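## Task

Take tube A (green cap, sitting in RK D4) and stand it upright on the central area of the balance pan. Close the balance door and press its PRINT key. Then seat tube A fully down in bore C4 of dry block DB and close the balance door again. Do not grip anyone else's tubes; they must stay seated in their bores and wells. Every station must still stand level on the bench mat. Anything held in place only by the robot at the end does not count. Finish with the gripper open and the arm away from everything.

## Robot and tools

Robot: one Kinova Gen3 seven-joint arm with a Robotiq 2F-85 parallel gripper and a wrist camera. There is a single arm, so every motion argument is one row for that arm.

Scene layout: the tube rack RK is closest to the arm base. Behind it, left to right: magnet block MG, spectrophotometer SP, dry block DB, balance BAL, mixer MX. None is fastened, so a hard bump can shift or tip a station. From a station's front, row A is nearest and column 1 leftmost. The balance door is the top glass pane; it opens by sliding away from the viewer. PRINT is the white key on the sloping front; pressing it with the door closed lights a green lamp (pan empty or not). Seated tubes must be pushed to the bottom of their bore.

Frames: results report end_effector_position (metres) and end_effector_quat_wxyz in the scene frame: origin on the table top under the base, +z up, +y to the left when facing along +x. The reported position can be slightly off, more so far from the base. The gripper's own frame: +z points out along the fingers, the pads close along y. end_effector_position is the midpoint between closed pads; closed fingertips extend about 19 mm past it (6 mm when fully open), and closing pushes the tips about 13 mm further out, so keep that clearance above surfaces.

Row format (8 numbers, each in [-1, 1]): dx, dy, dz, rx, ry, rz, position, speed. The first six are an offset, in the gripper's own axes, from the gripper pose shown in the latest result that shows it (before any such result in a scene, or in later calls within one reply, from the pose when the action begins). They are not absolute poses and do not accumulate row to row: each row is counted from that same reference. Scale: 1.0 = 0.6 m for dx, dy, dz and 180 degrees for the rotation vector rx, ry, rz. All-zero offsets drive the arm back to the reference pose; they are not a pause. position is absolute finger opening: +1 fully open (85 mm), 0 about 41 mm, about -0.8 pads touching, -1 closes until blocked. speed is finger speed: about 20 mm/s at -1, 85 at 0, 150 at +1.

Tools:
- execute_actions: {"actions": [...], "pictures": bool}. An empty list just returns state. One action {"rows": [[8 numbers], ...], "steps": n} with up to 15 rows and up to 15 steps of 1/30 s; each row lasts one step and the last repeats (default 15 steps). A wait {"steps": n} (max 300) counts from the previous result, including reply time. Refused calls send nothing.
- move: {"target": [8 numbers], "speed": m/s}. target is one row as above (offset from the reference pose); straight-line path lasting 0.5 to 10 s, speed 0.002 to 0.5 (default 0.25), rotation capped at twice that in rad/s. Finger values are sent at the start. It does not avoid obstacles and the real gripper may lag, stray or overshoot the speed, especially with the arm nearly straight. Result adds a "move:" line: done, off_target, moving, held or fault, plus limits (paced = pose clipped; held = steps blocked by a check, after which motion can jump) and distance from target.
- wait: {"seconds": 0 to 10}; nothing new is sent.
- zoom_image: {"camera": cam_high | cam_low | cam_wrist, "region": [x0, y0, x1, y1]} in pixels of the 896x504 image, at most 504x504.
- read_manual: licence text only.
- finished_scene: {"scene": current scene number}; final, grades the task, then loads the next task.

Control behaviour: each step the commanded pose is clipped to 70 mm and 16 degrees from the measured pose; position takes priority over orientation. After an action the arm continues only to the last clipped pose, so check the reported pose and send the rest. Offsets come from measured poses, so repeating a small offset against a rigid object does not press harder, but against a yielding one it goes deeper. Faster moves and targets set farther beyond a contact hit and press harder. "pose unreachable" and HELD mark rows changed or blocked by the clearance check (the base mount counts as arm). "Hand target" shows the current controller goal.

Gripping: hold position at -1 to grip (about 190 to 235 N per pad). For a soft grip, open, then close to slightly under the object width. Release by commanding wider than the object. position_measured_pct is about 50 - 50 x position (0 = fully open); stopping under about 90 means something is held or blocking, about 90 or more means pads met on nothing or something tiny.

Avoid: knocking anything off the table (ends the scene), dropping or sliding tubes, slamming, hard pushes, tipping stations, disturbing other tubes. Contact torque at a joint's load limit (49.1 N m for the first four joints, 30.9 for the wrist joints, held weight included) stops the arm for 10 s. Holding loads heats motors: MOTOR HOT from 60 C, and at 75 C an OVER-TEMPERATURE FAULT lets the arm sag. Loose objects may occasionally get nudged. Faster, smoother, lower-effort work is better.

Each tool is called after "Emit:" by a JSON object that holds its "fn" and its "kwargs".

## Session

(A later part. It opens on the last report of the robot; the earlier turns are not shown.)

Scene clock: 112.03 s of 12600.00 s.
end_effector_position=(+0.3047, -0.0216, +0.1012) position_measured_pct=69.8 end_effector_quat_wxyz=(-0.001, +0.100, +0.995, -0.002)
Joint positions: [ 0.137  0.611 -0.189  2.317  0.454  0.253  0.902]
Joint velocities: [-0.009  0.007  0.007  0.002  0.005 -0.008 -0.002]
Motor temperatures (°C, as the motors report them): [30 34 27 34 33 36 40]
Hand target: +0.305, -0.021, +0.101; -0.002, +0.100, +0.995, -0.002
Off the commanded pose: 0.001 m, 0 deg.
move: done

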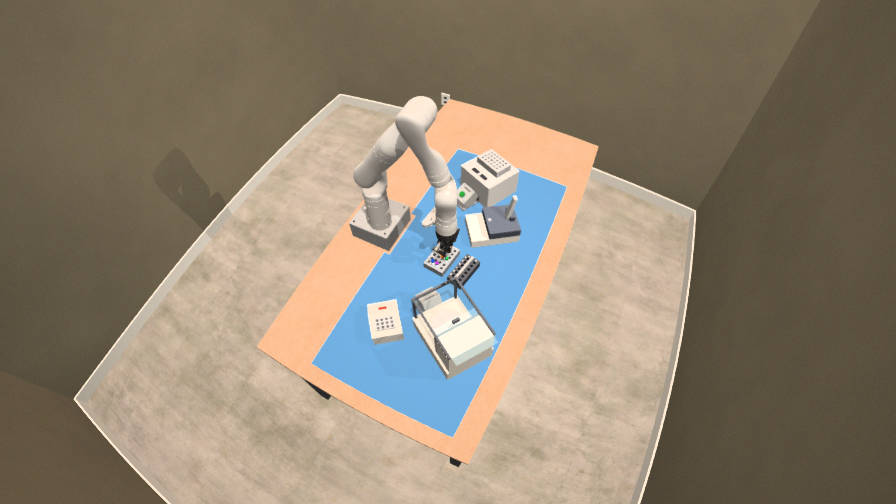

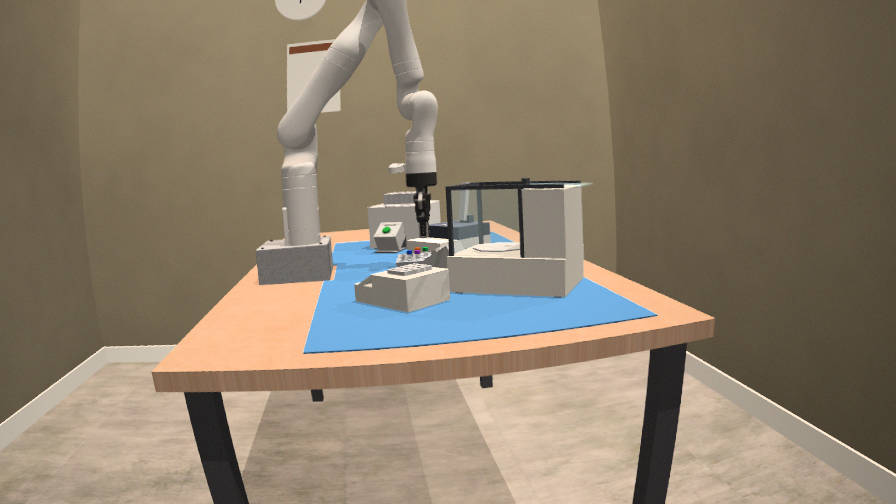

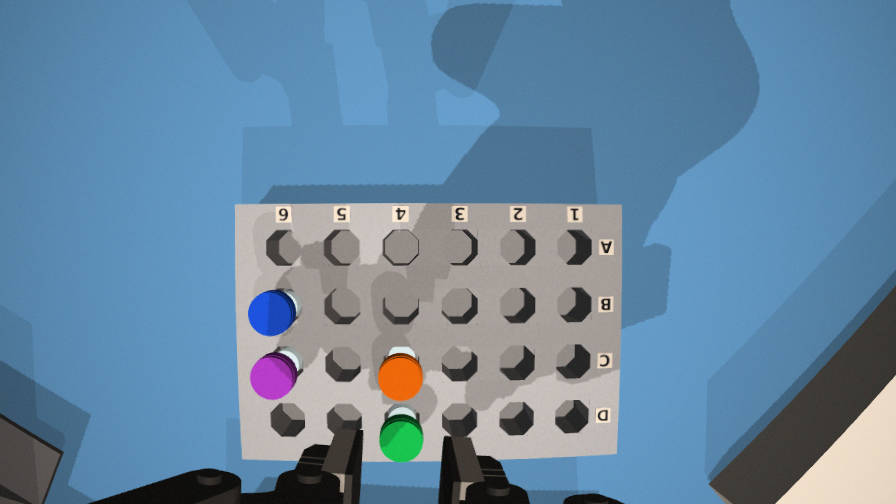

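Emit:
{"fn": "move", "kwargs": {"target": [0,0,0.04,0,0,0,-0.4,0.5], "speed": 0.02}}

Scene clock: 122.40 s of 12600.00 s.
end_effector_position=(+0.3049, -0.0218, +0.0774) position_measured_pct=69.8 end_effector_quat_wxyz=(-0.001, +0.101, +0.995, -0.002)
Joint positions: [ 0.08   0.683 -0.114  2.326  0.485  0.159  0.874]
Joint velocities: [-0.006  0.006  0.005 -0.     0.001 -0.006 -0.001]
Motor temperatures (°C, as the motors report them): [30 34 27 34 33 36 40]
Hand target: +0.305, -0.022, +0.077; -0.001, +0.100, +0.995, -0.002
Off the commanded pose: 0.000 m, 0 deg.
move: done

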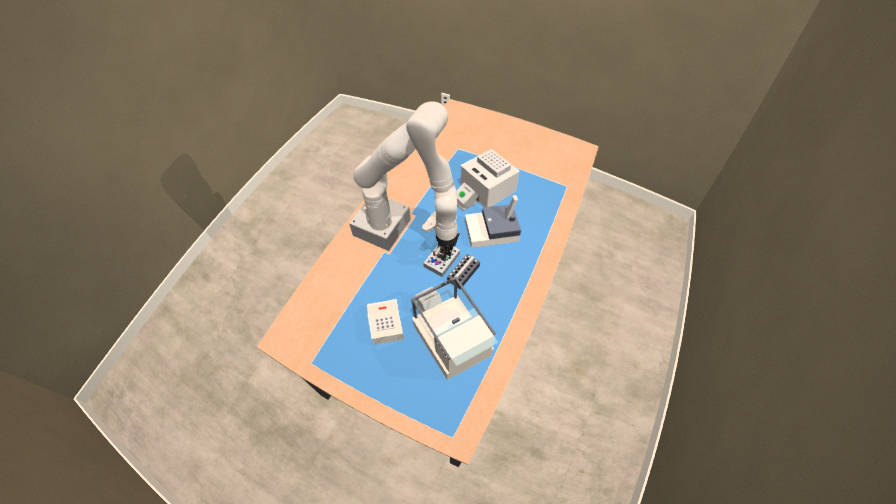

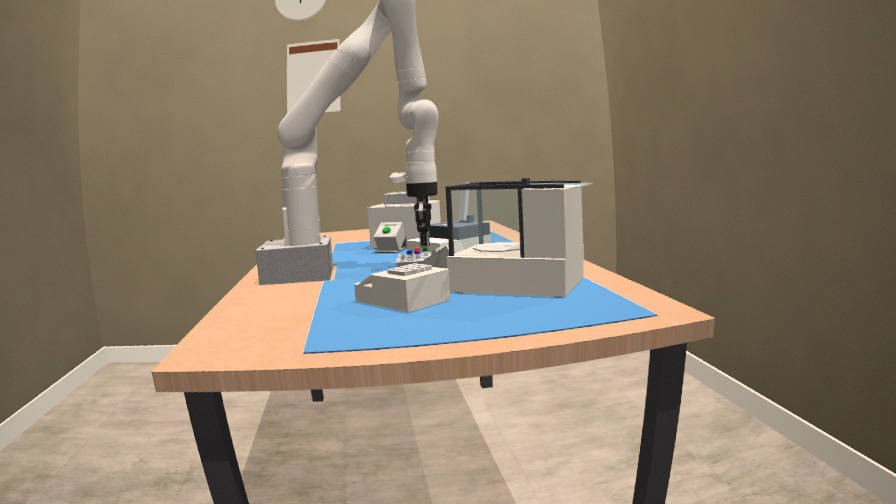

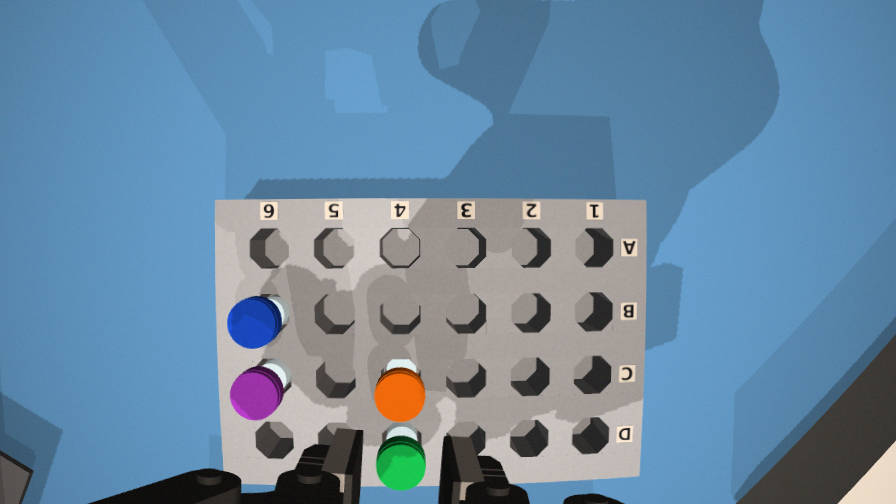

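Emit:
{"fn": "move", "kwargs": {"target": [0,0,0.034,0,0,0,-0.4,0.5], "speed": 0.012}}

Emit:
{"fn": "move", "kwargs": {"target": [0,0,0,0,0,0,-0.75,0], "speed": 0.01}}

Scene clock: 131.43 s of 12600.00 s.
end_effector_position=(+0.3050, -0.0220, +0.0573) position_measured_pct=69.8 end_effector_quat_wxyz=(-0.001, +0.101, +0.995, -0.002)
Joint positions: [ 0.035  0.748 -0.053  2.329  0.499  0.081  0.861]
Joint velocities: [-0.004  0.005  0.006  0.     0.    -0.005 -0.001]
Motor temperatures (°C, as the motors report them): [30 34 27 34 33 36 40]
Hand target: +0.305, -0.022, +0.057; -0.001, +0.101, +0.995, -0.002
Off the commanded pose: 0.000 m, 0 deg.
move: done

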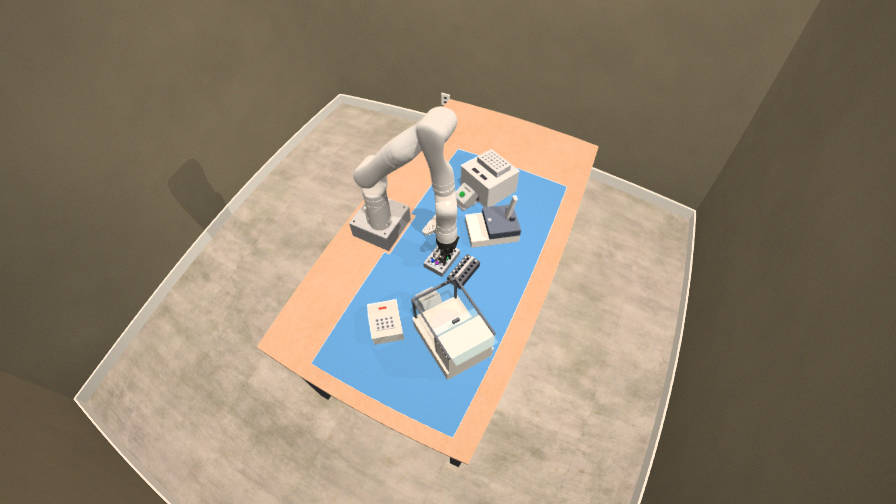

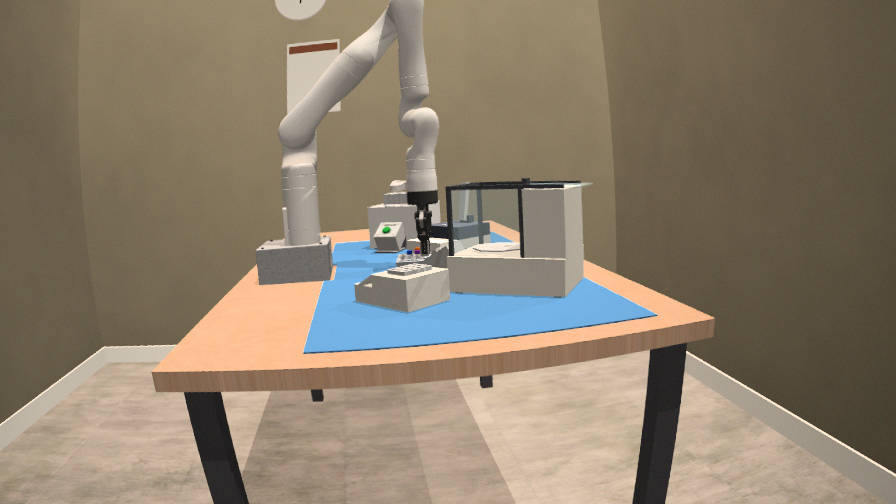

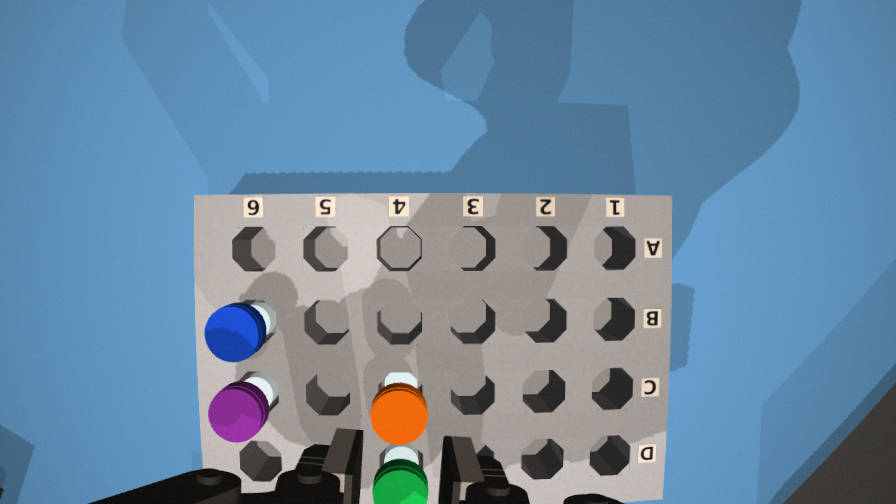

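Scene clock: 131.93 s of 12600.00 s.
end_effector_position=(+0.3051, -0.0220, +0.0574) position_measured_pct=82.1 end_effector_quat_wxyz=(-0.001, +0.101, +0.995, -0.002)
Joint positions: [ 0.035  0.747 -0.053  2.329  0.498  0.081  0.861]
Joint velocities: [-0.     0.    -0.     0.    -0.    -0.003 -0.   ]
Motor temperatures (°C, as the motors report them): [30 34 27 34 33 36 40]
Hand target: +0.305, -0.022, +0.057; -0.001, +0.101, +0.995, -0.002
Off the commanded pose: 0.000 m, 0 deg.
move: done

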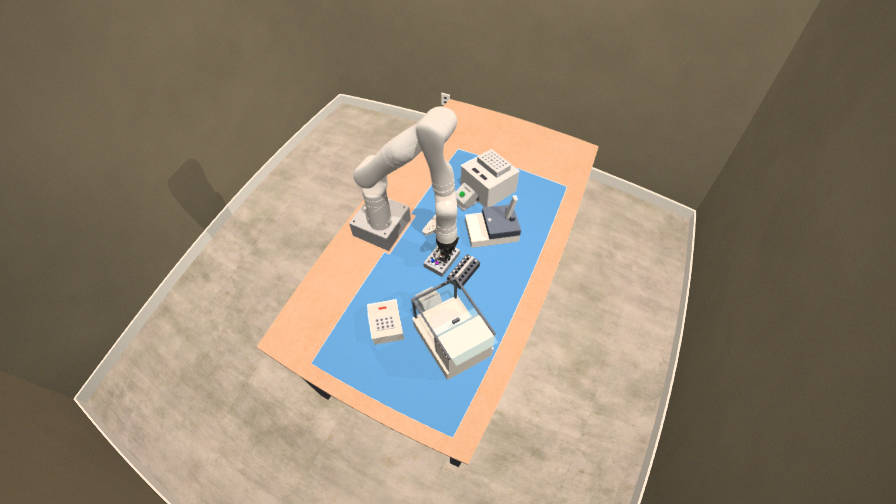

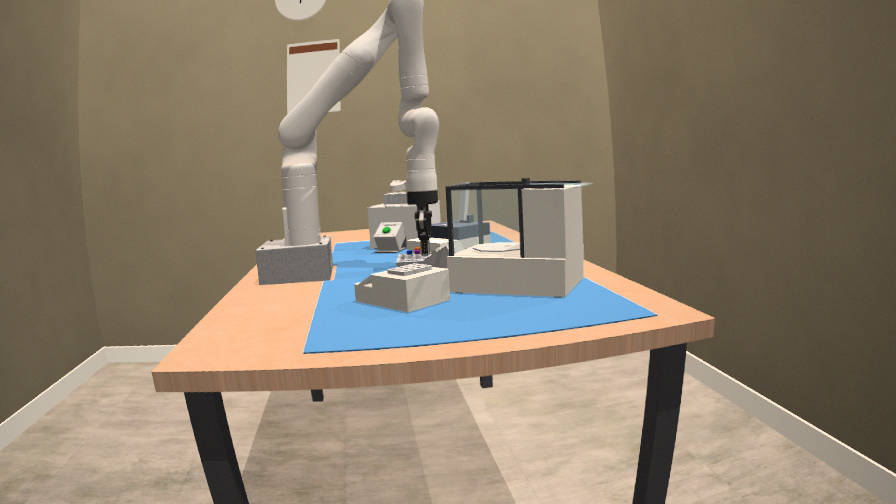

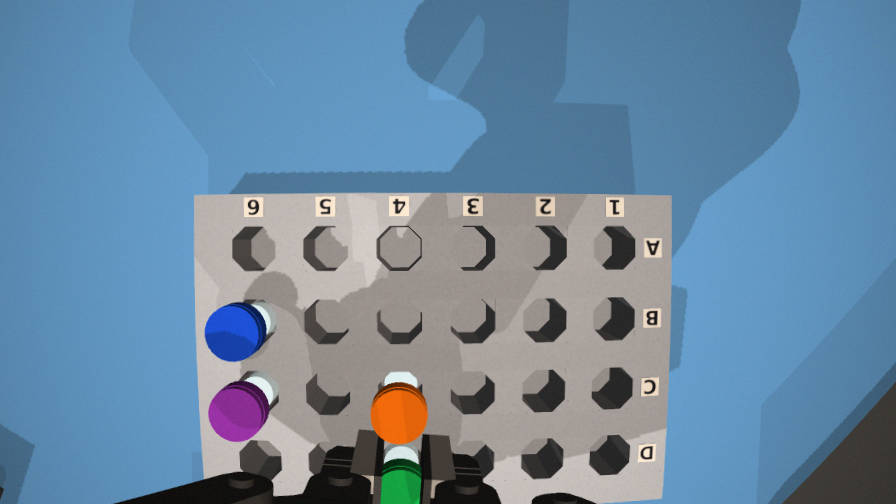

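Emit:
{"fn": "move", "kwargs": {"target": [0,0,-0.08,0,0,0,-0.75,0], "speed": 0.03}}

Emit:
{"fn": "move", "kwargs": {"target": [0,0,-0.34,0,0,0,-0.75,0], "speed": 0.12}}

Scene clock: 138.90 s of 12600.00 s.
end_effector_position=(+0.3049, -0.0217, +0.1051) position_measured_pct=82.1 end_effector_quat_wxyz=(-0.001, +0.100, +0.995, -0.001)
Joint positions: [ 0.146  0.599 -0.201  2.315  0.448  0.267  0.907]
Joint velocities: [ 0.007 -0.006 -0.003 -0.002 -0.004  0.007  0.003]
Motor temperatures (°C, as the motors report them): [30 34 27 34 33 36 40]
Hand target: +0.305, -0.022, +0.105; -0.001, +0.101, +0.995, -0.001
Off the commanded pose: 0.000 m, 0 deg.
move: done

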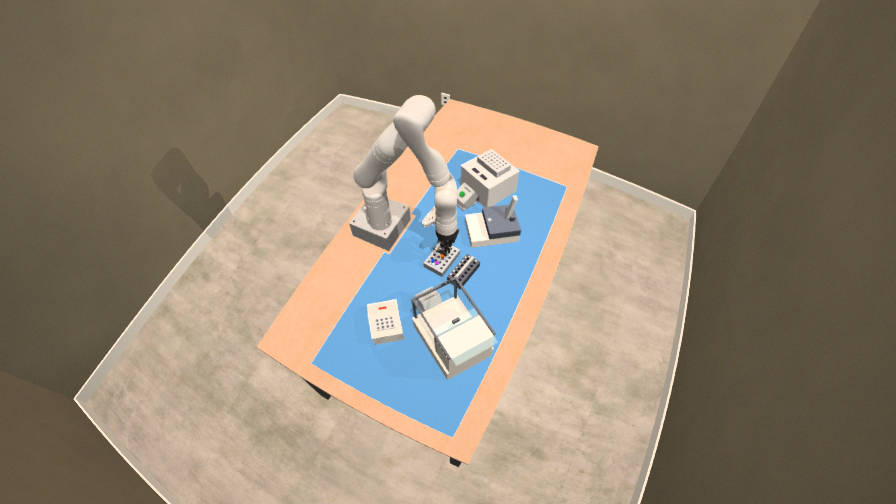

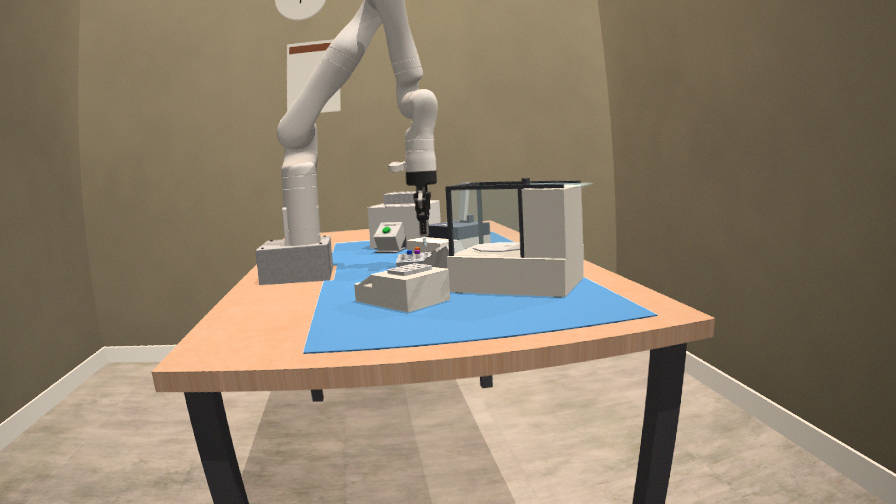

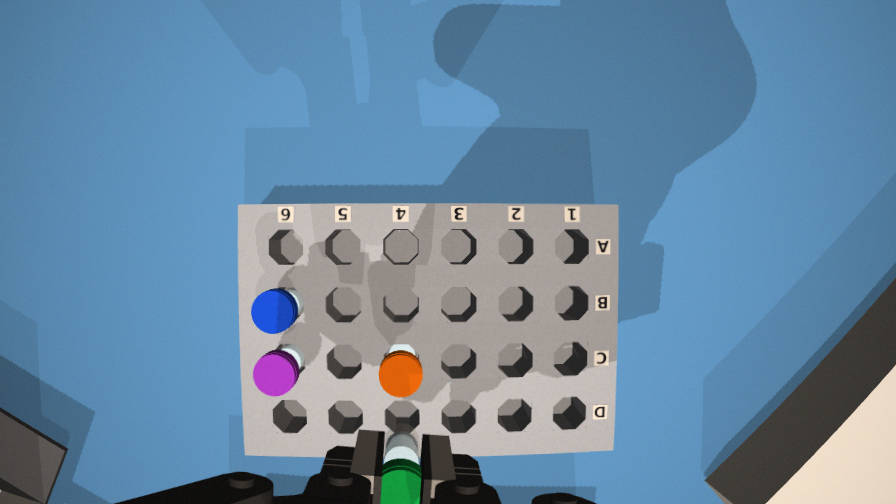

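Scene clock: 141.07 s of 12600.00 s.
end_effector_position=(+0.3049, -0.0208, +0.3085) position_measured_pct=82.1 end_effector_quat_wxyz=(-0.001, +0.100, +0.995, -0.001)
Joint positions: [ 0.399  0.125 -0.448  2.035  0.065  1.001  1.282]
Joint velocities: [ 0.001 -0.003  0.001 -0.001 -0.002  0.003  0.001]
Motor temperatures (°C, as the motors report them): [30 34 27 34 33 36 40]
Hand target: +0.305, -0.021, +0.309; -0.001, +0.100, +0.995, -0.001
Off the commanded pose: 0.001 m, 0 deg.
move: done

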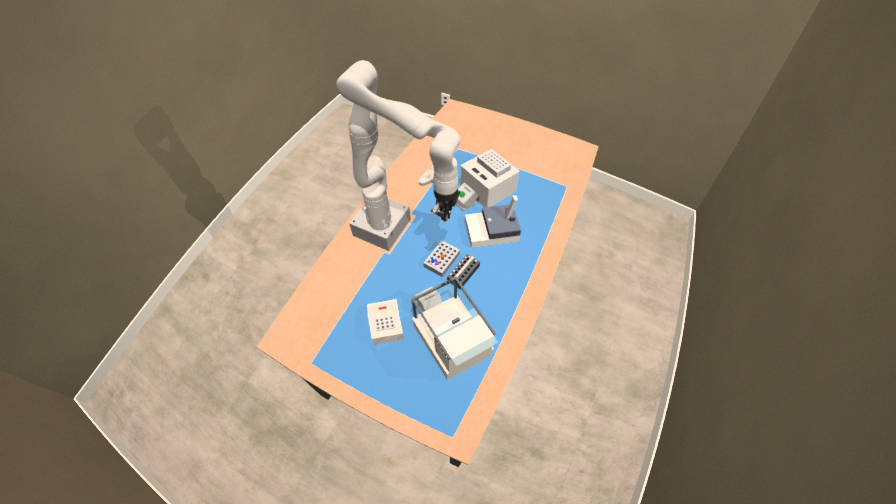

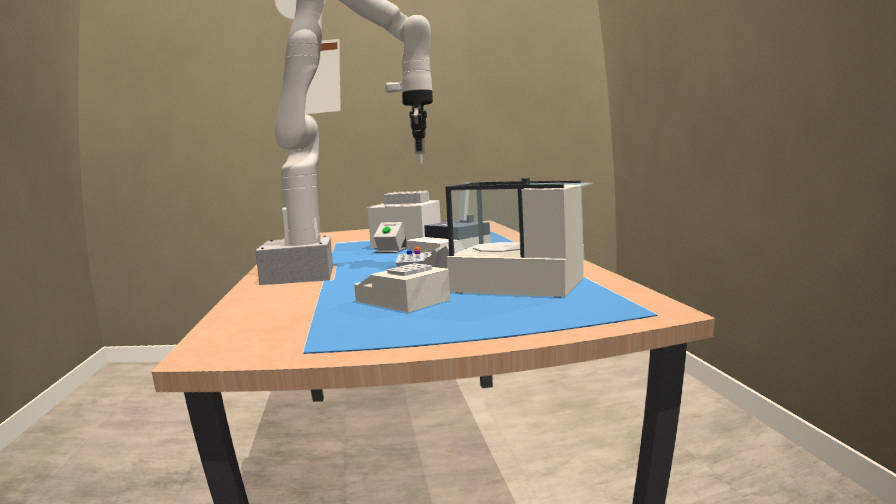

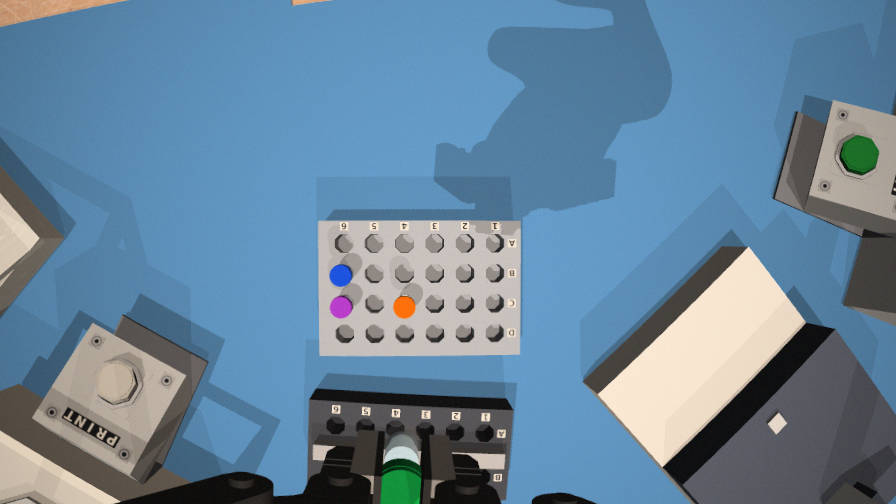

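Emit:
{"fn": "move", "kwargs": {"target": [-0.377,-0.4065,0,0,0,0.1306,-0.75,0], "speed": 0.15}}

Scene clock: 153.43 s of 12600.00 s.
end_effector_position=(+0.4793, -0.3036, +0.3096) position_measured_pct=82.1 end_effector_quat_wxyz=(-0.001, +0.300, +0.954, -0.001)
Joint positions: [ 0.624  0.687 -0.195  1.145  0.129  1.325  1.394]
Joint velocities: [-0.001  0.011 -0.    -0.011 -0.002  0.004 -0.001]
Motor temperatures (°C, as the motors report them): [30 34 27 34 33 36 40]
Hand target: +0.479, -0.304, +0.309; -0.001, +0.301, +0.954, -0.000
Off the commanded pose: 0.002 m, 0 deg.
move: done

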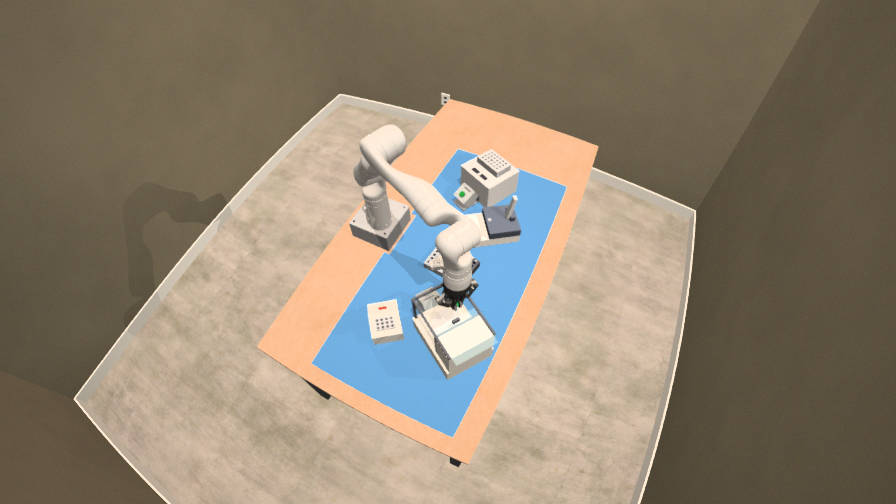

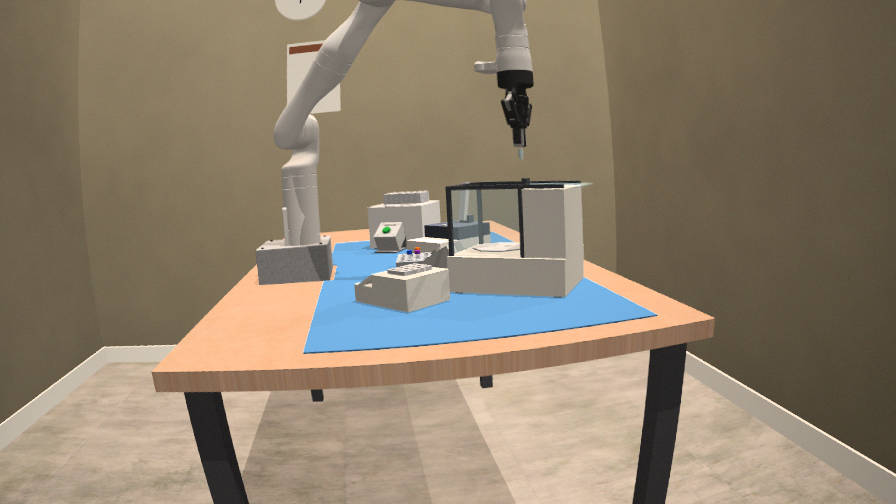

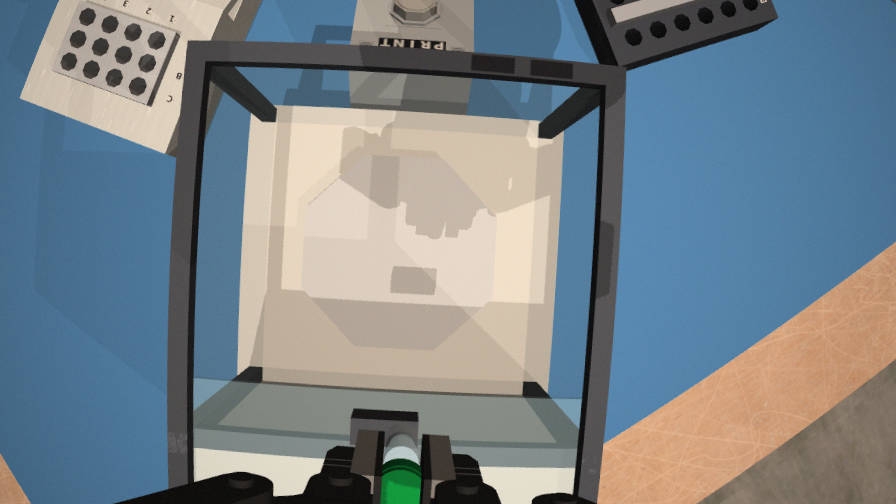

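Emit:
{"fn": "move", "kwargs": {"target": [0.098,-0.0035,0,0,0,0.018,-0.75,0], "speed": 0.06}}

Emit:
{"fn": "move", "kwargs": {"target": [0,0,0.12,0,0,0,-0.75,0], "speed": 0.04}}

Scene clock: 169.70 s of 12600.00 s.
end_effector_position=(+0.4298, -0.2717, +0.3092) position_measured_pct=82.1 end_effector_quat_wxyz=(-0.001, +0.327, +0.945, -0.000)
Joint positions: [ 0.639  0.548 -0.195  1.396  0.11   1.212  1.329]
Joint velocities: [ 0.001 -0.006  0.     0.004  0.    -0.001  0.   ]
Motor temperatures (°C, as the motors report them): [30 34 27 34 33 36 40]
Hand target: +0.430, -0.272, +0.309; -0.001, +0.327, +0.945, -0.001
Off the commanded pose: 0.000 m, 0 deg.
move: done

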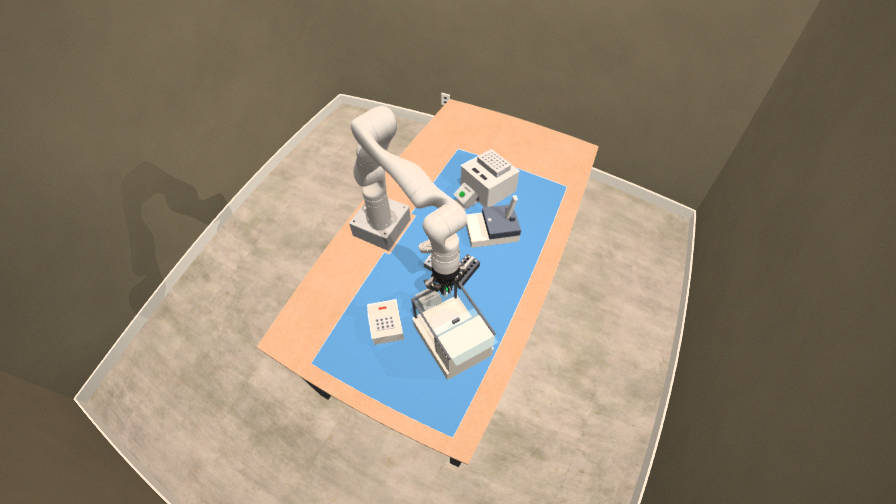

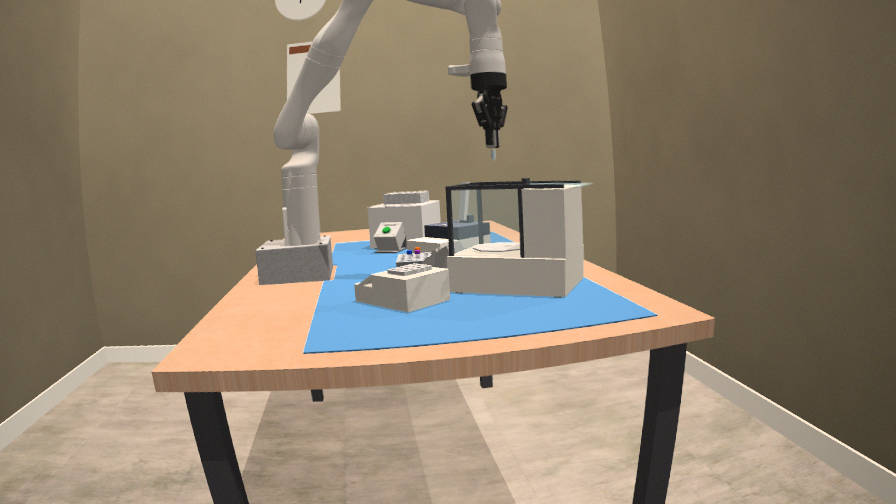

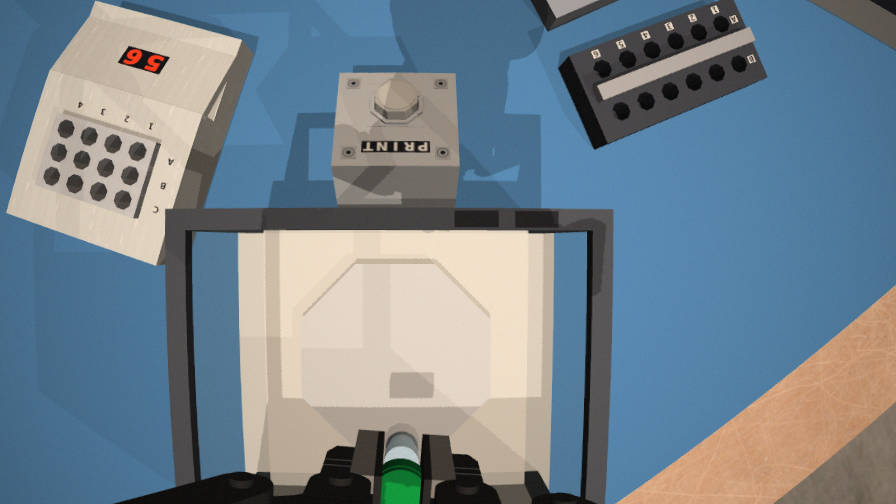

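Scene clock: 171.80 s of 12600.00 s.
end_effector_position=(+0.4297, -0.2719, +0.2375) position_measured_pct=82.1 end_effector_quat_wxyz=(-0.001, +0.327, +0.945, -0.001)
Joint positions: [ 0.636  0.625 -0.188  1.512  0.131  1.021  1.31 ]
Joint velocities: [-0.     0.003 -0.    -0.001  0.    -0.001  0.001]
Motor temperatures (°C, as the motors report them): [30 34 27 34 33 36 40]
Hand target: +0.430, -0.272, +0.237; -0.001, +0.327, +0.945, -0.001
Off the commanded pose: 0.000 m, 0 deg.
move: done

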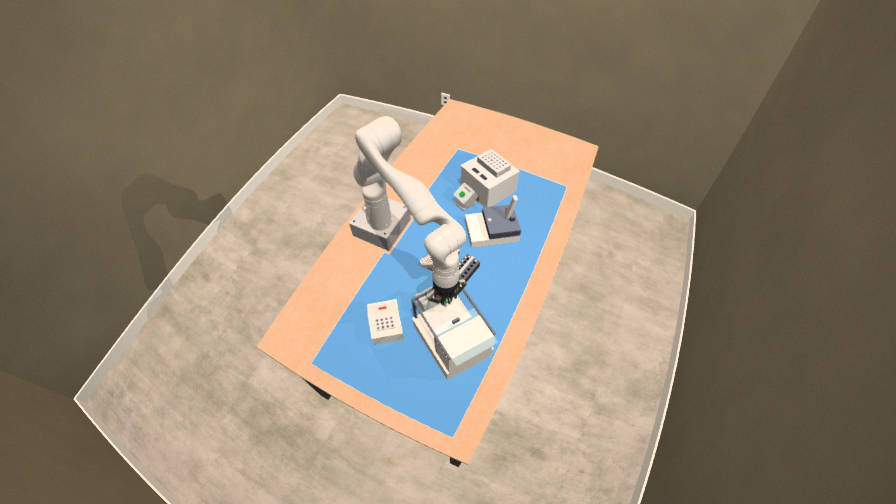

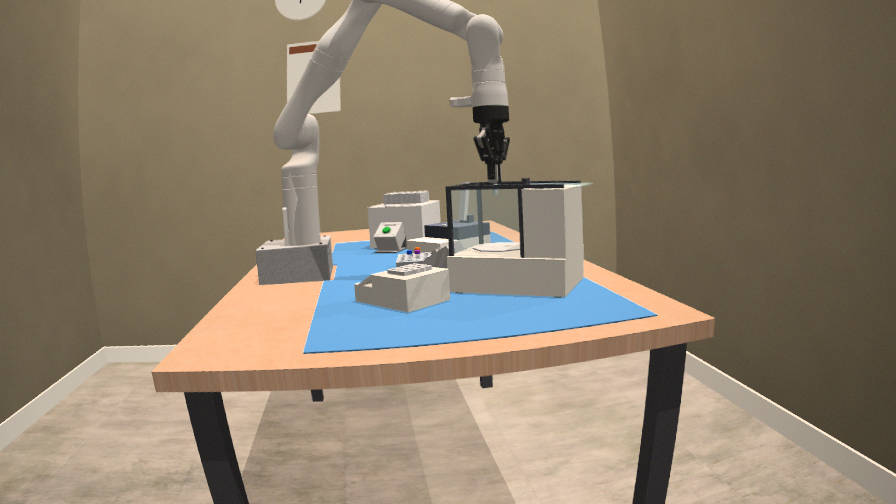

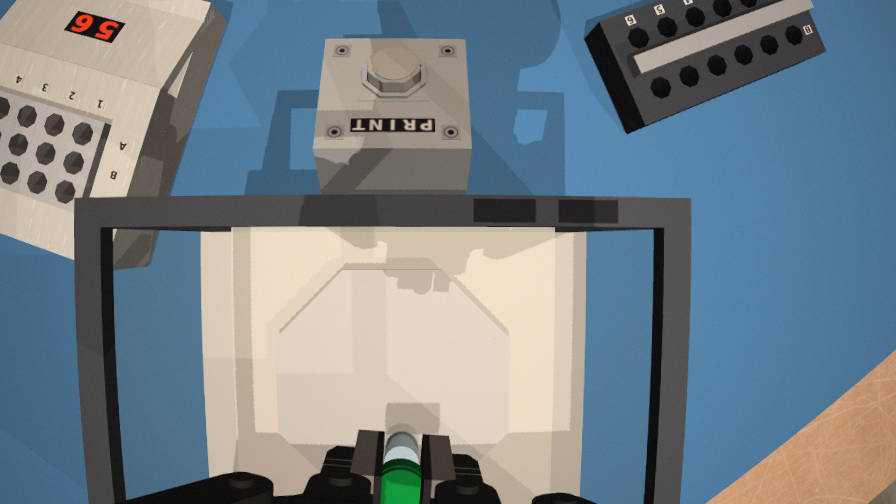

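Emit:
{"fn": "move", "kwargs": {"target": [0,-0.008,0,0,0,0,-0.75,0], "speed": 0.01}}

Emit:
{"fn": "move", "kwargs": {"target": [0,0,0.1,0,0,0,-0.75,0], "speed": 0.025}}

Scene clock: 179.53 s of 12600.00 s.
end_effector_position=(+0.4268, -0.2756, +0.2375) position_measured_pct=82.1 end_effector_quat_wxyz=(-0.001, +0.327, +0.945, -0.001)
Joint positions: [ 0.646  0.624 -0.188  1.514  0.131  1.02   1.32 ]
Joint velocities: [ 0.002 -0.     0.001  0.001 -0.002 -0.001  0.003]
Motor temperatures (°C, as the motors report them): [30 34 27 34 33 36 40]
Hand target: +0.427, -0.276, +0.237; -0.001, +0.327, +0.945, -0.001
Off the commanded pose: 0.000 m, 0 deg.
move: done

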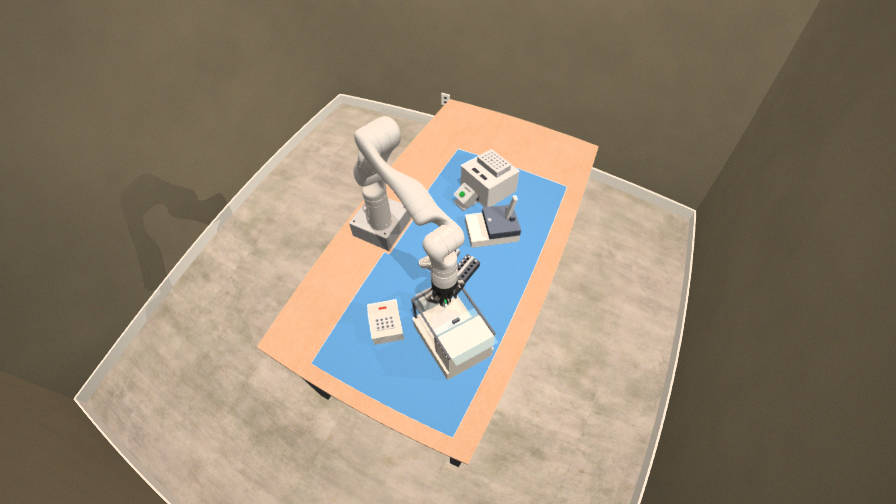

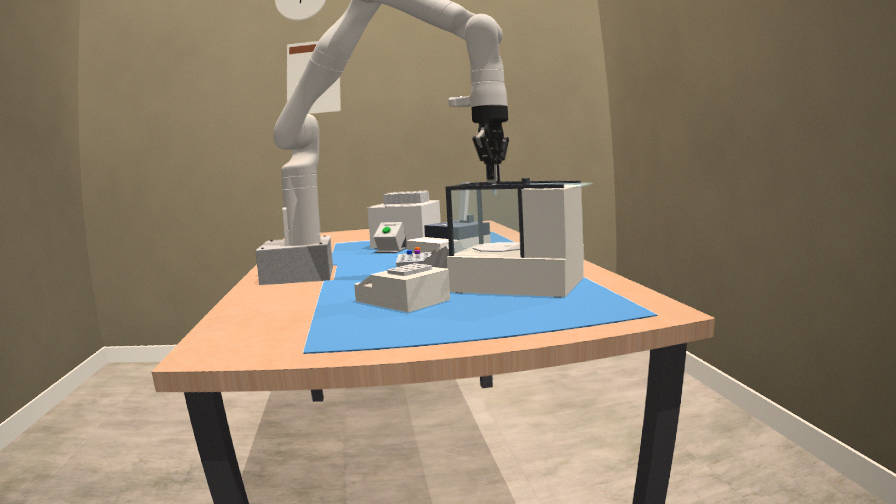

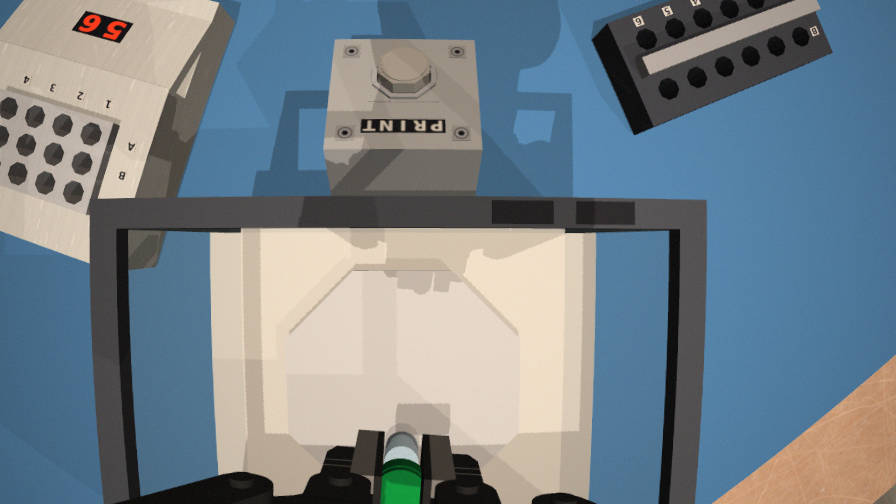

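Scene clock: 182.20 s of 12600.00 s.
end_effector_position=(+0.4268, -0.2758, +0.1777) position_measured_pct=82.1 end_effector_quat_wxyz=(-0.001, +0.327, +0.945, -0.001)
Joint positions: [ 0.639  0.709 -0.176  1.58   0.153  0.871  1.302]
Joint velocities: [-0.     0.003  0.001  0.    -0.001 -0.003  0.   ]
Motor temperatures (°C, as the motors report them): [30 34 27 34 33 36 40]
Hand target: +0.427, -0.276, +0.178; -0.001, +0.327, +0.945, -0.001
Off the commanded pose: 0.000 m, 0 deg.
move: done

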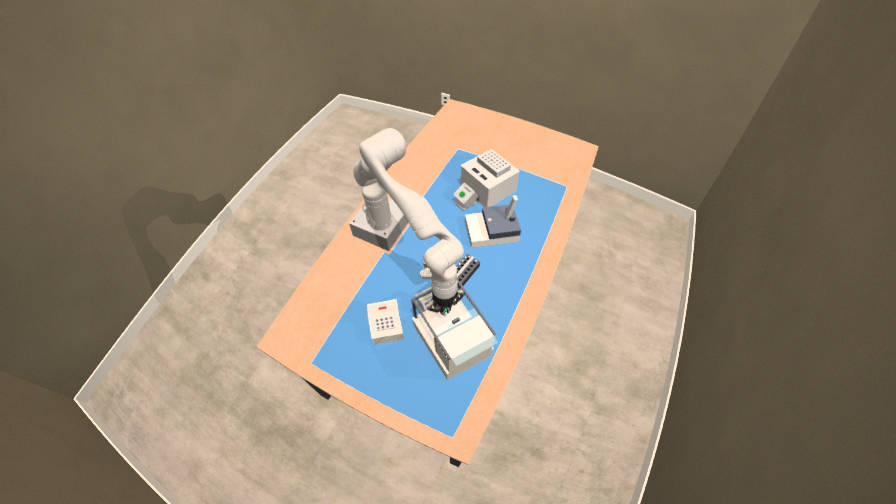

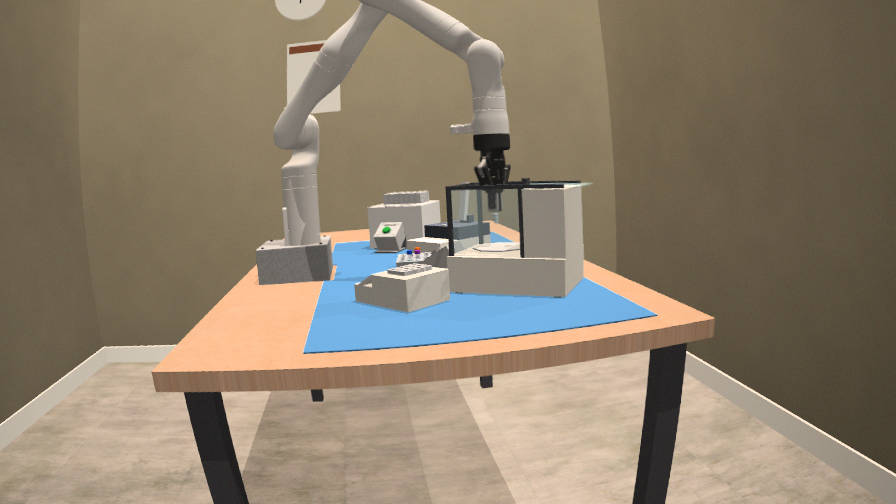

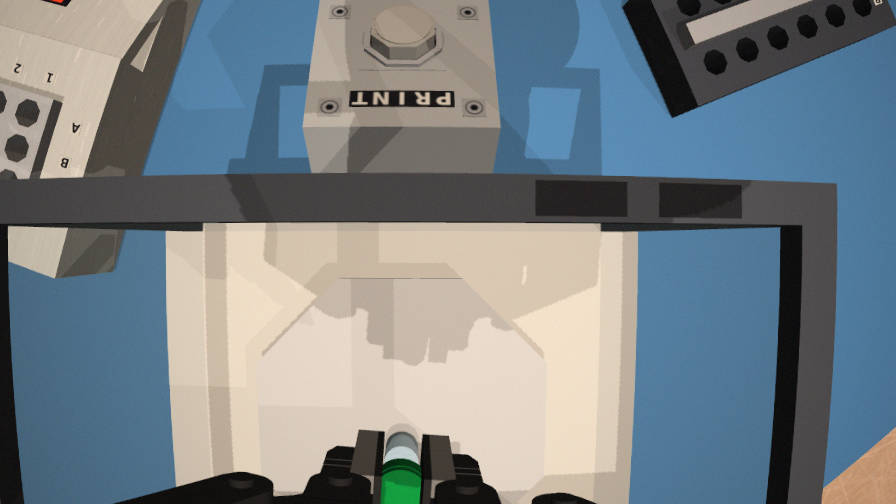

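Emit:
{"fn": "execute_actions", "kwargs": {"actions": []}}

Scene clock: 203.97 s of 12600.00 s.
end_effector_position=(+0.4268, -0.2758, +0.1775) position_measured_pct=82.1 end_effector_quat_wxyz=(-0.001, +0.327, +0.945, -0.001)
Joint positions: [ 0.639  0.709 -0.176  1.58   0.153  0.871  1.302]
Joint velocities: [ 0.    -0.     0.    -0.001  0.    -0.001  0.001]
Motor temperatures (°C, as the motors report them): [30 35 27 34 33 36 40]
Hand target: +0.427, -0.276, +0.178; -0.001, +0.327, +0.945, -0.001
Off the commanded pose: 0.000 m, 0 deg.
Steps of this call (steps 1 to 653: nothing new was sent). Readings (end_effector_position | what the end effector reports):
1: (+0.4268, -0.2758, +0.1777) | position_measured_pct=82.1
2: (+0.4268, -0.2758, +0.1776) | position_measured_pct=82.1
4: (+0.4268, -0.2758, +0.1776) | position_measured_pct=82.1
8: (+0.4268, -0.2758, +0.1775) | position_measured_pct=82.1
653: the state above

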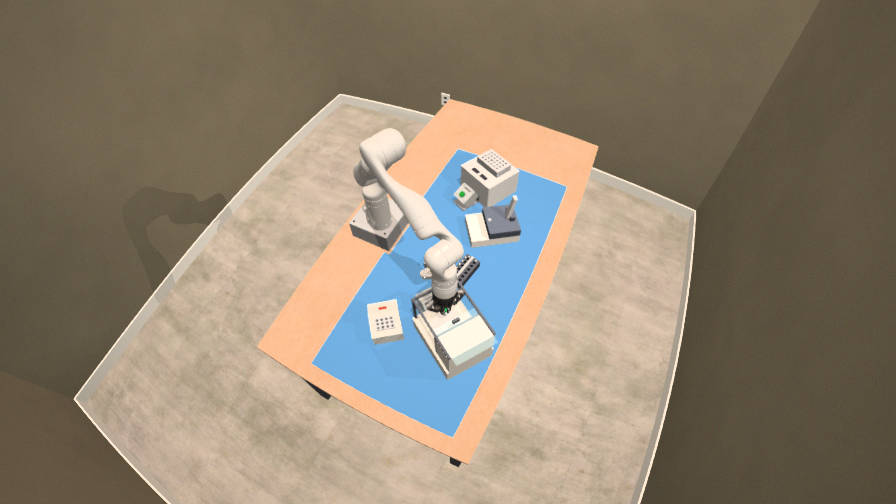

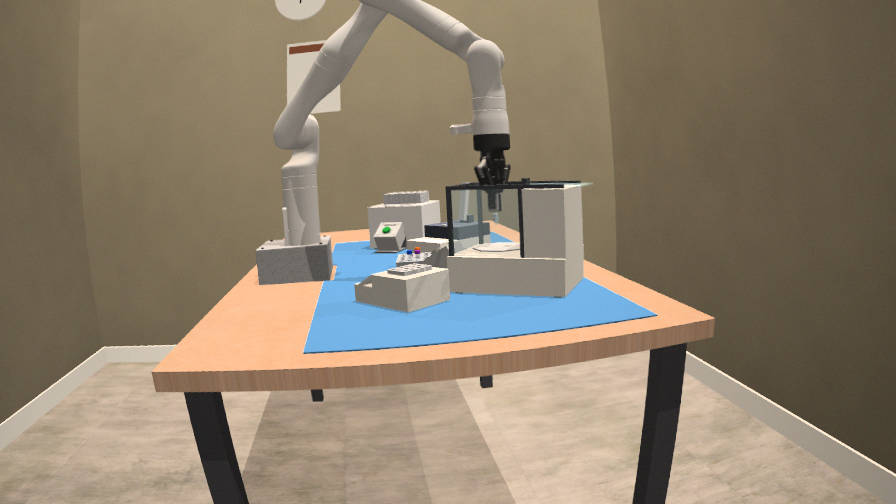

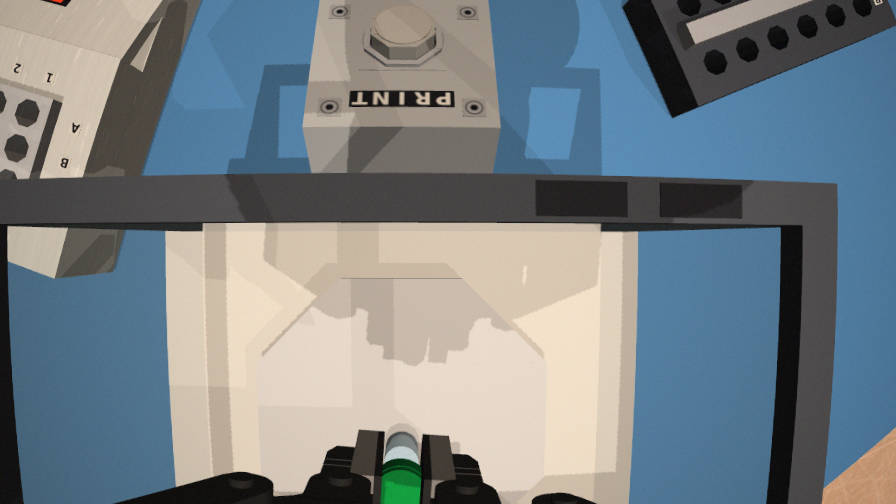

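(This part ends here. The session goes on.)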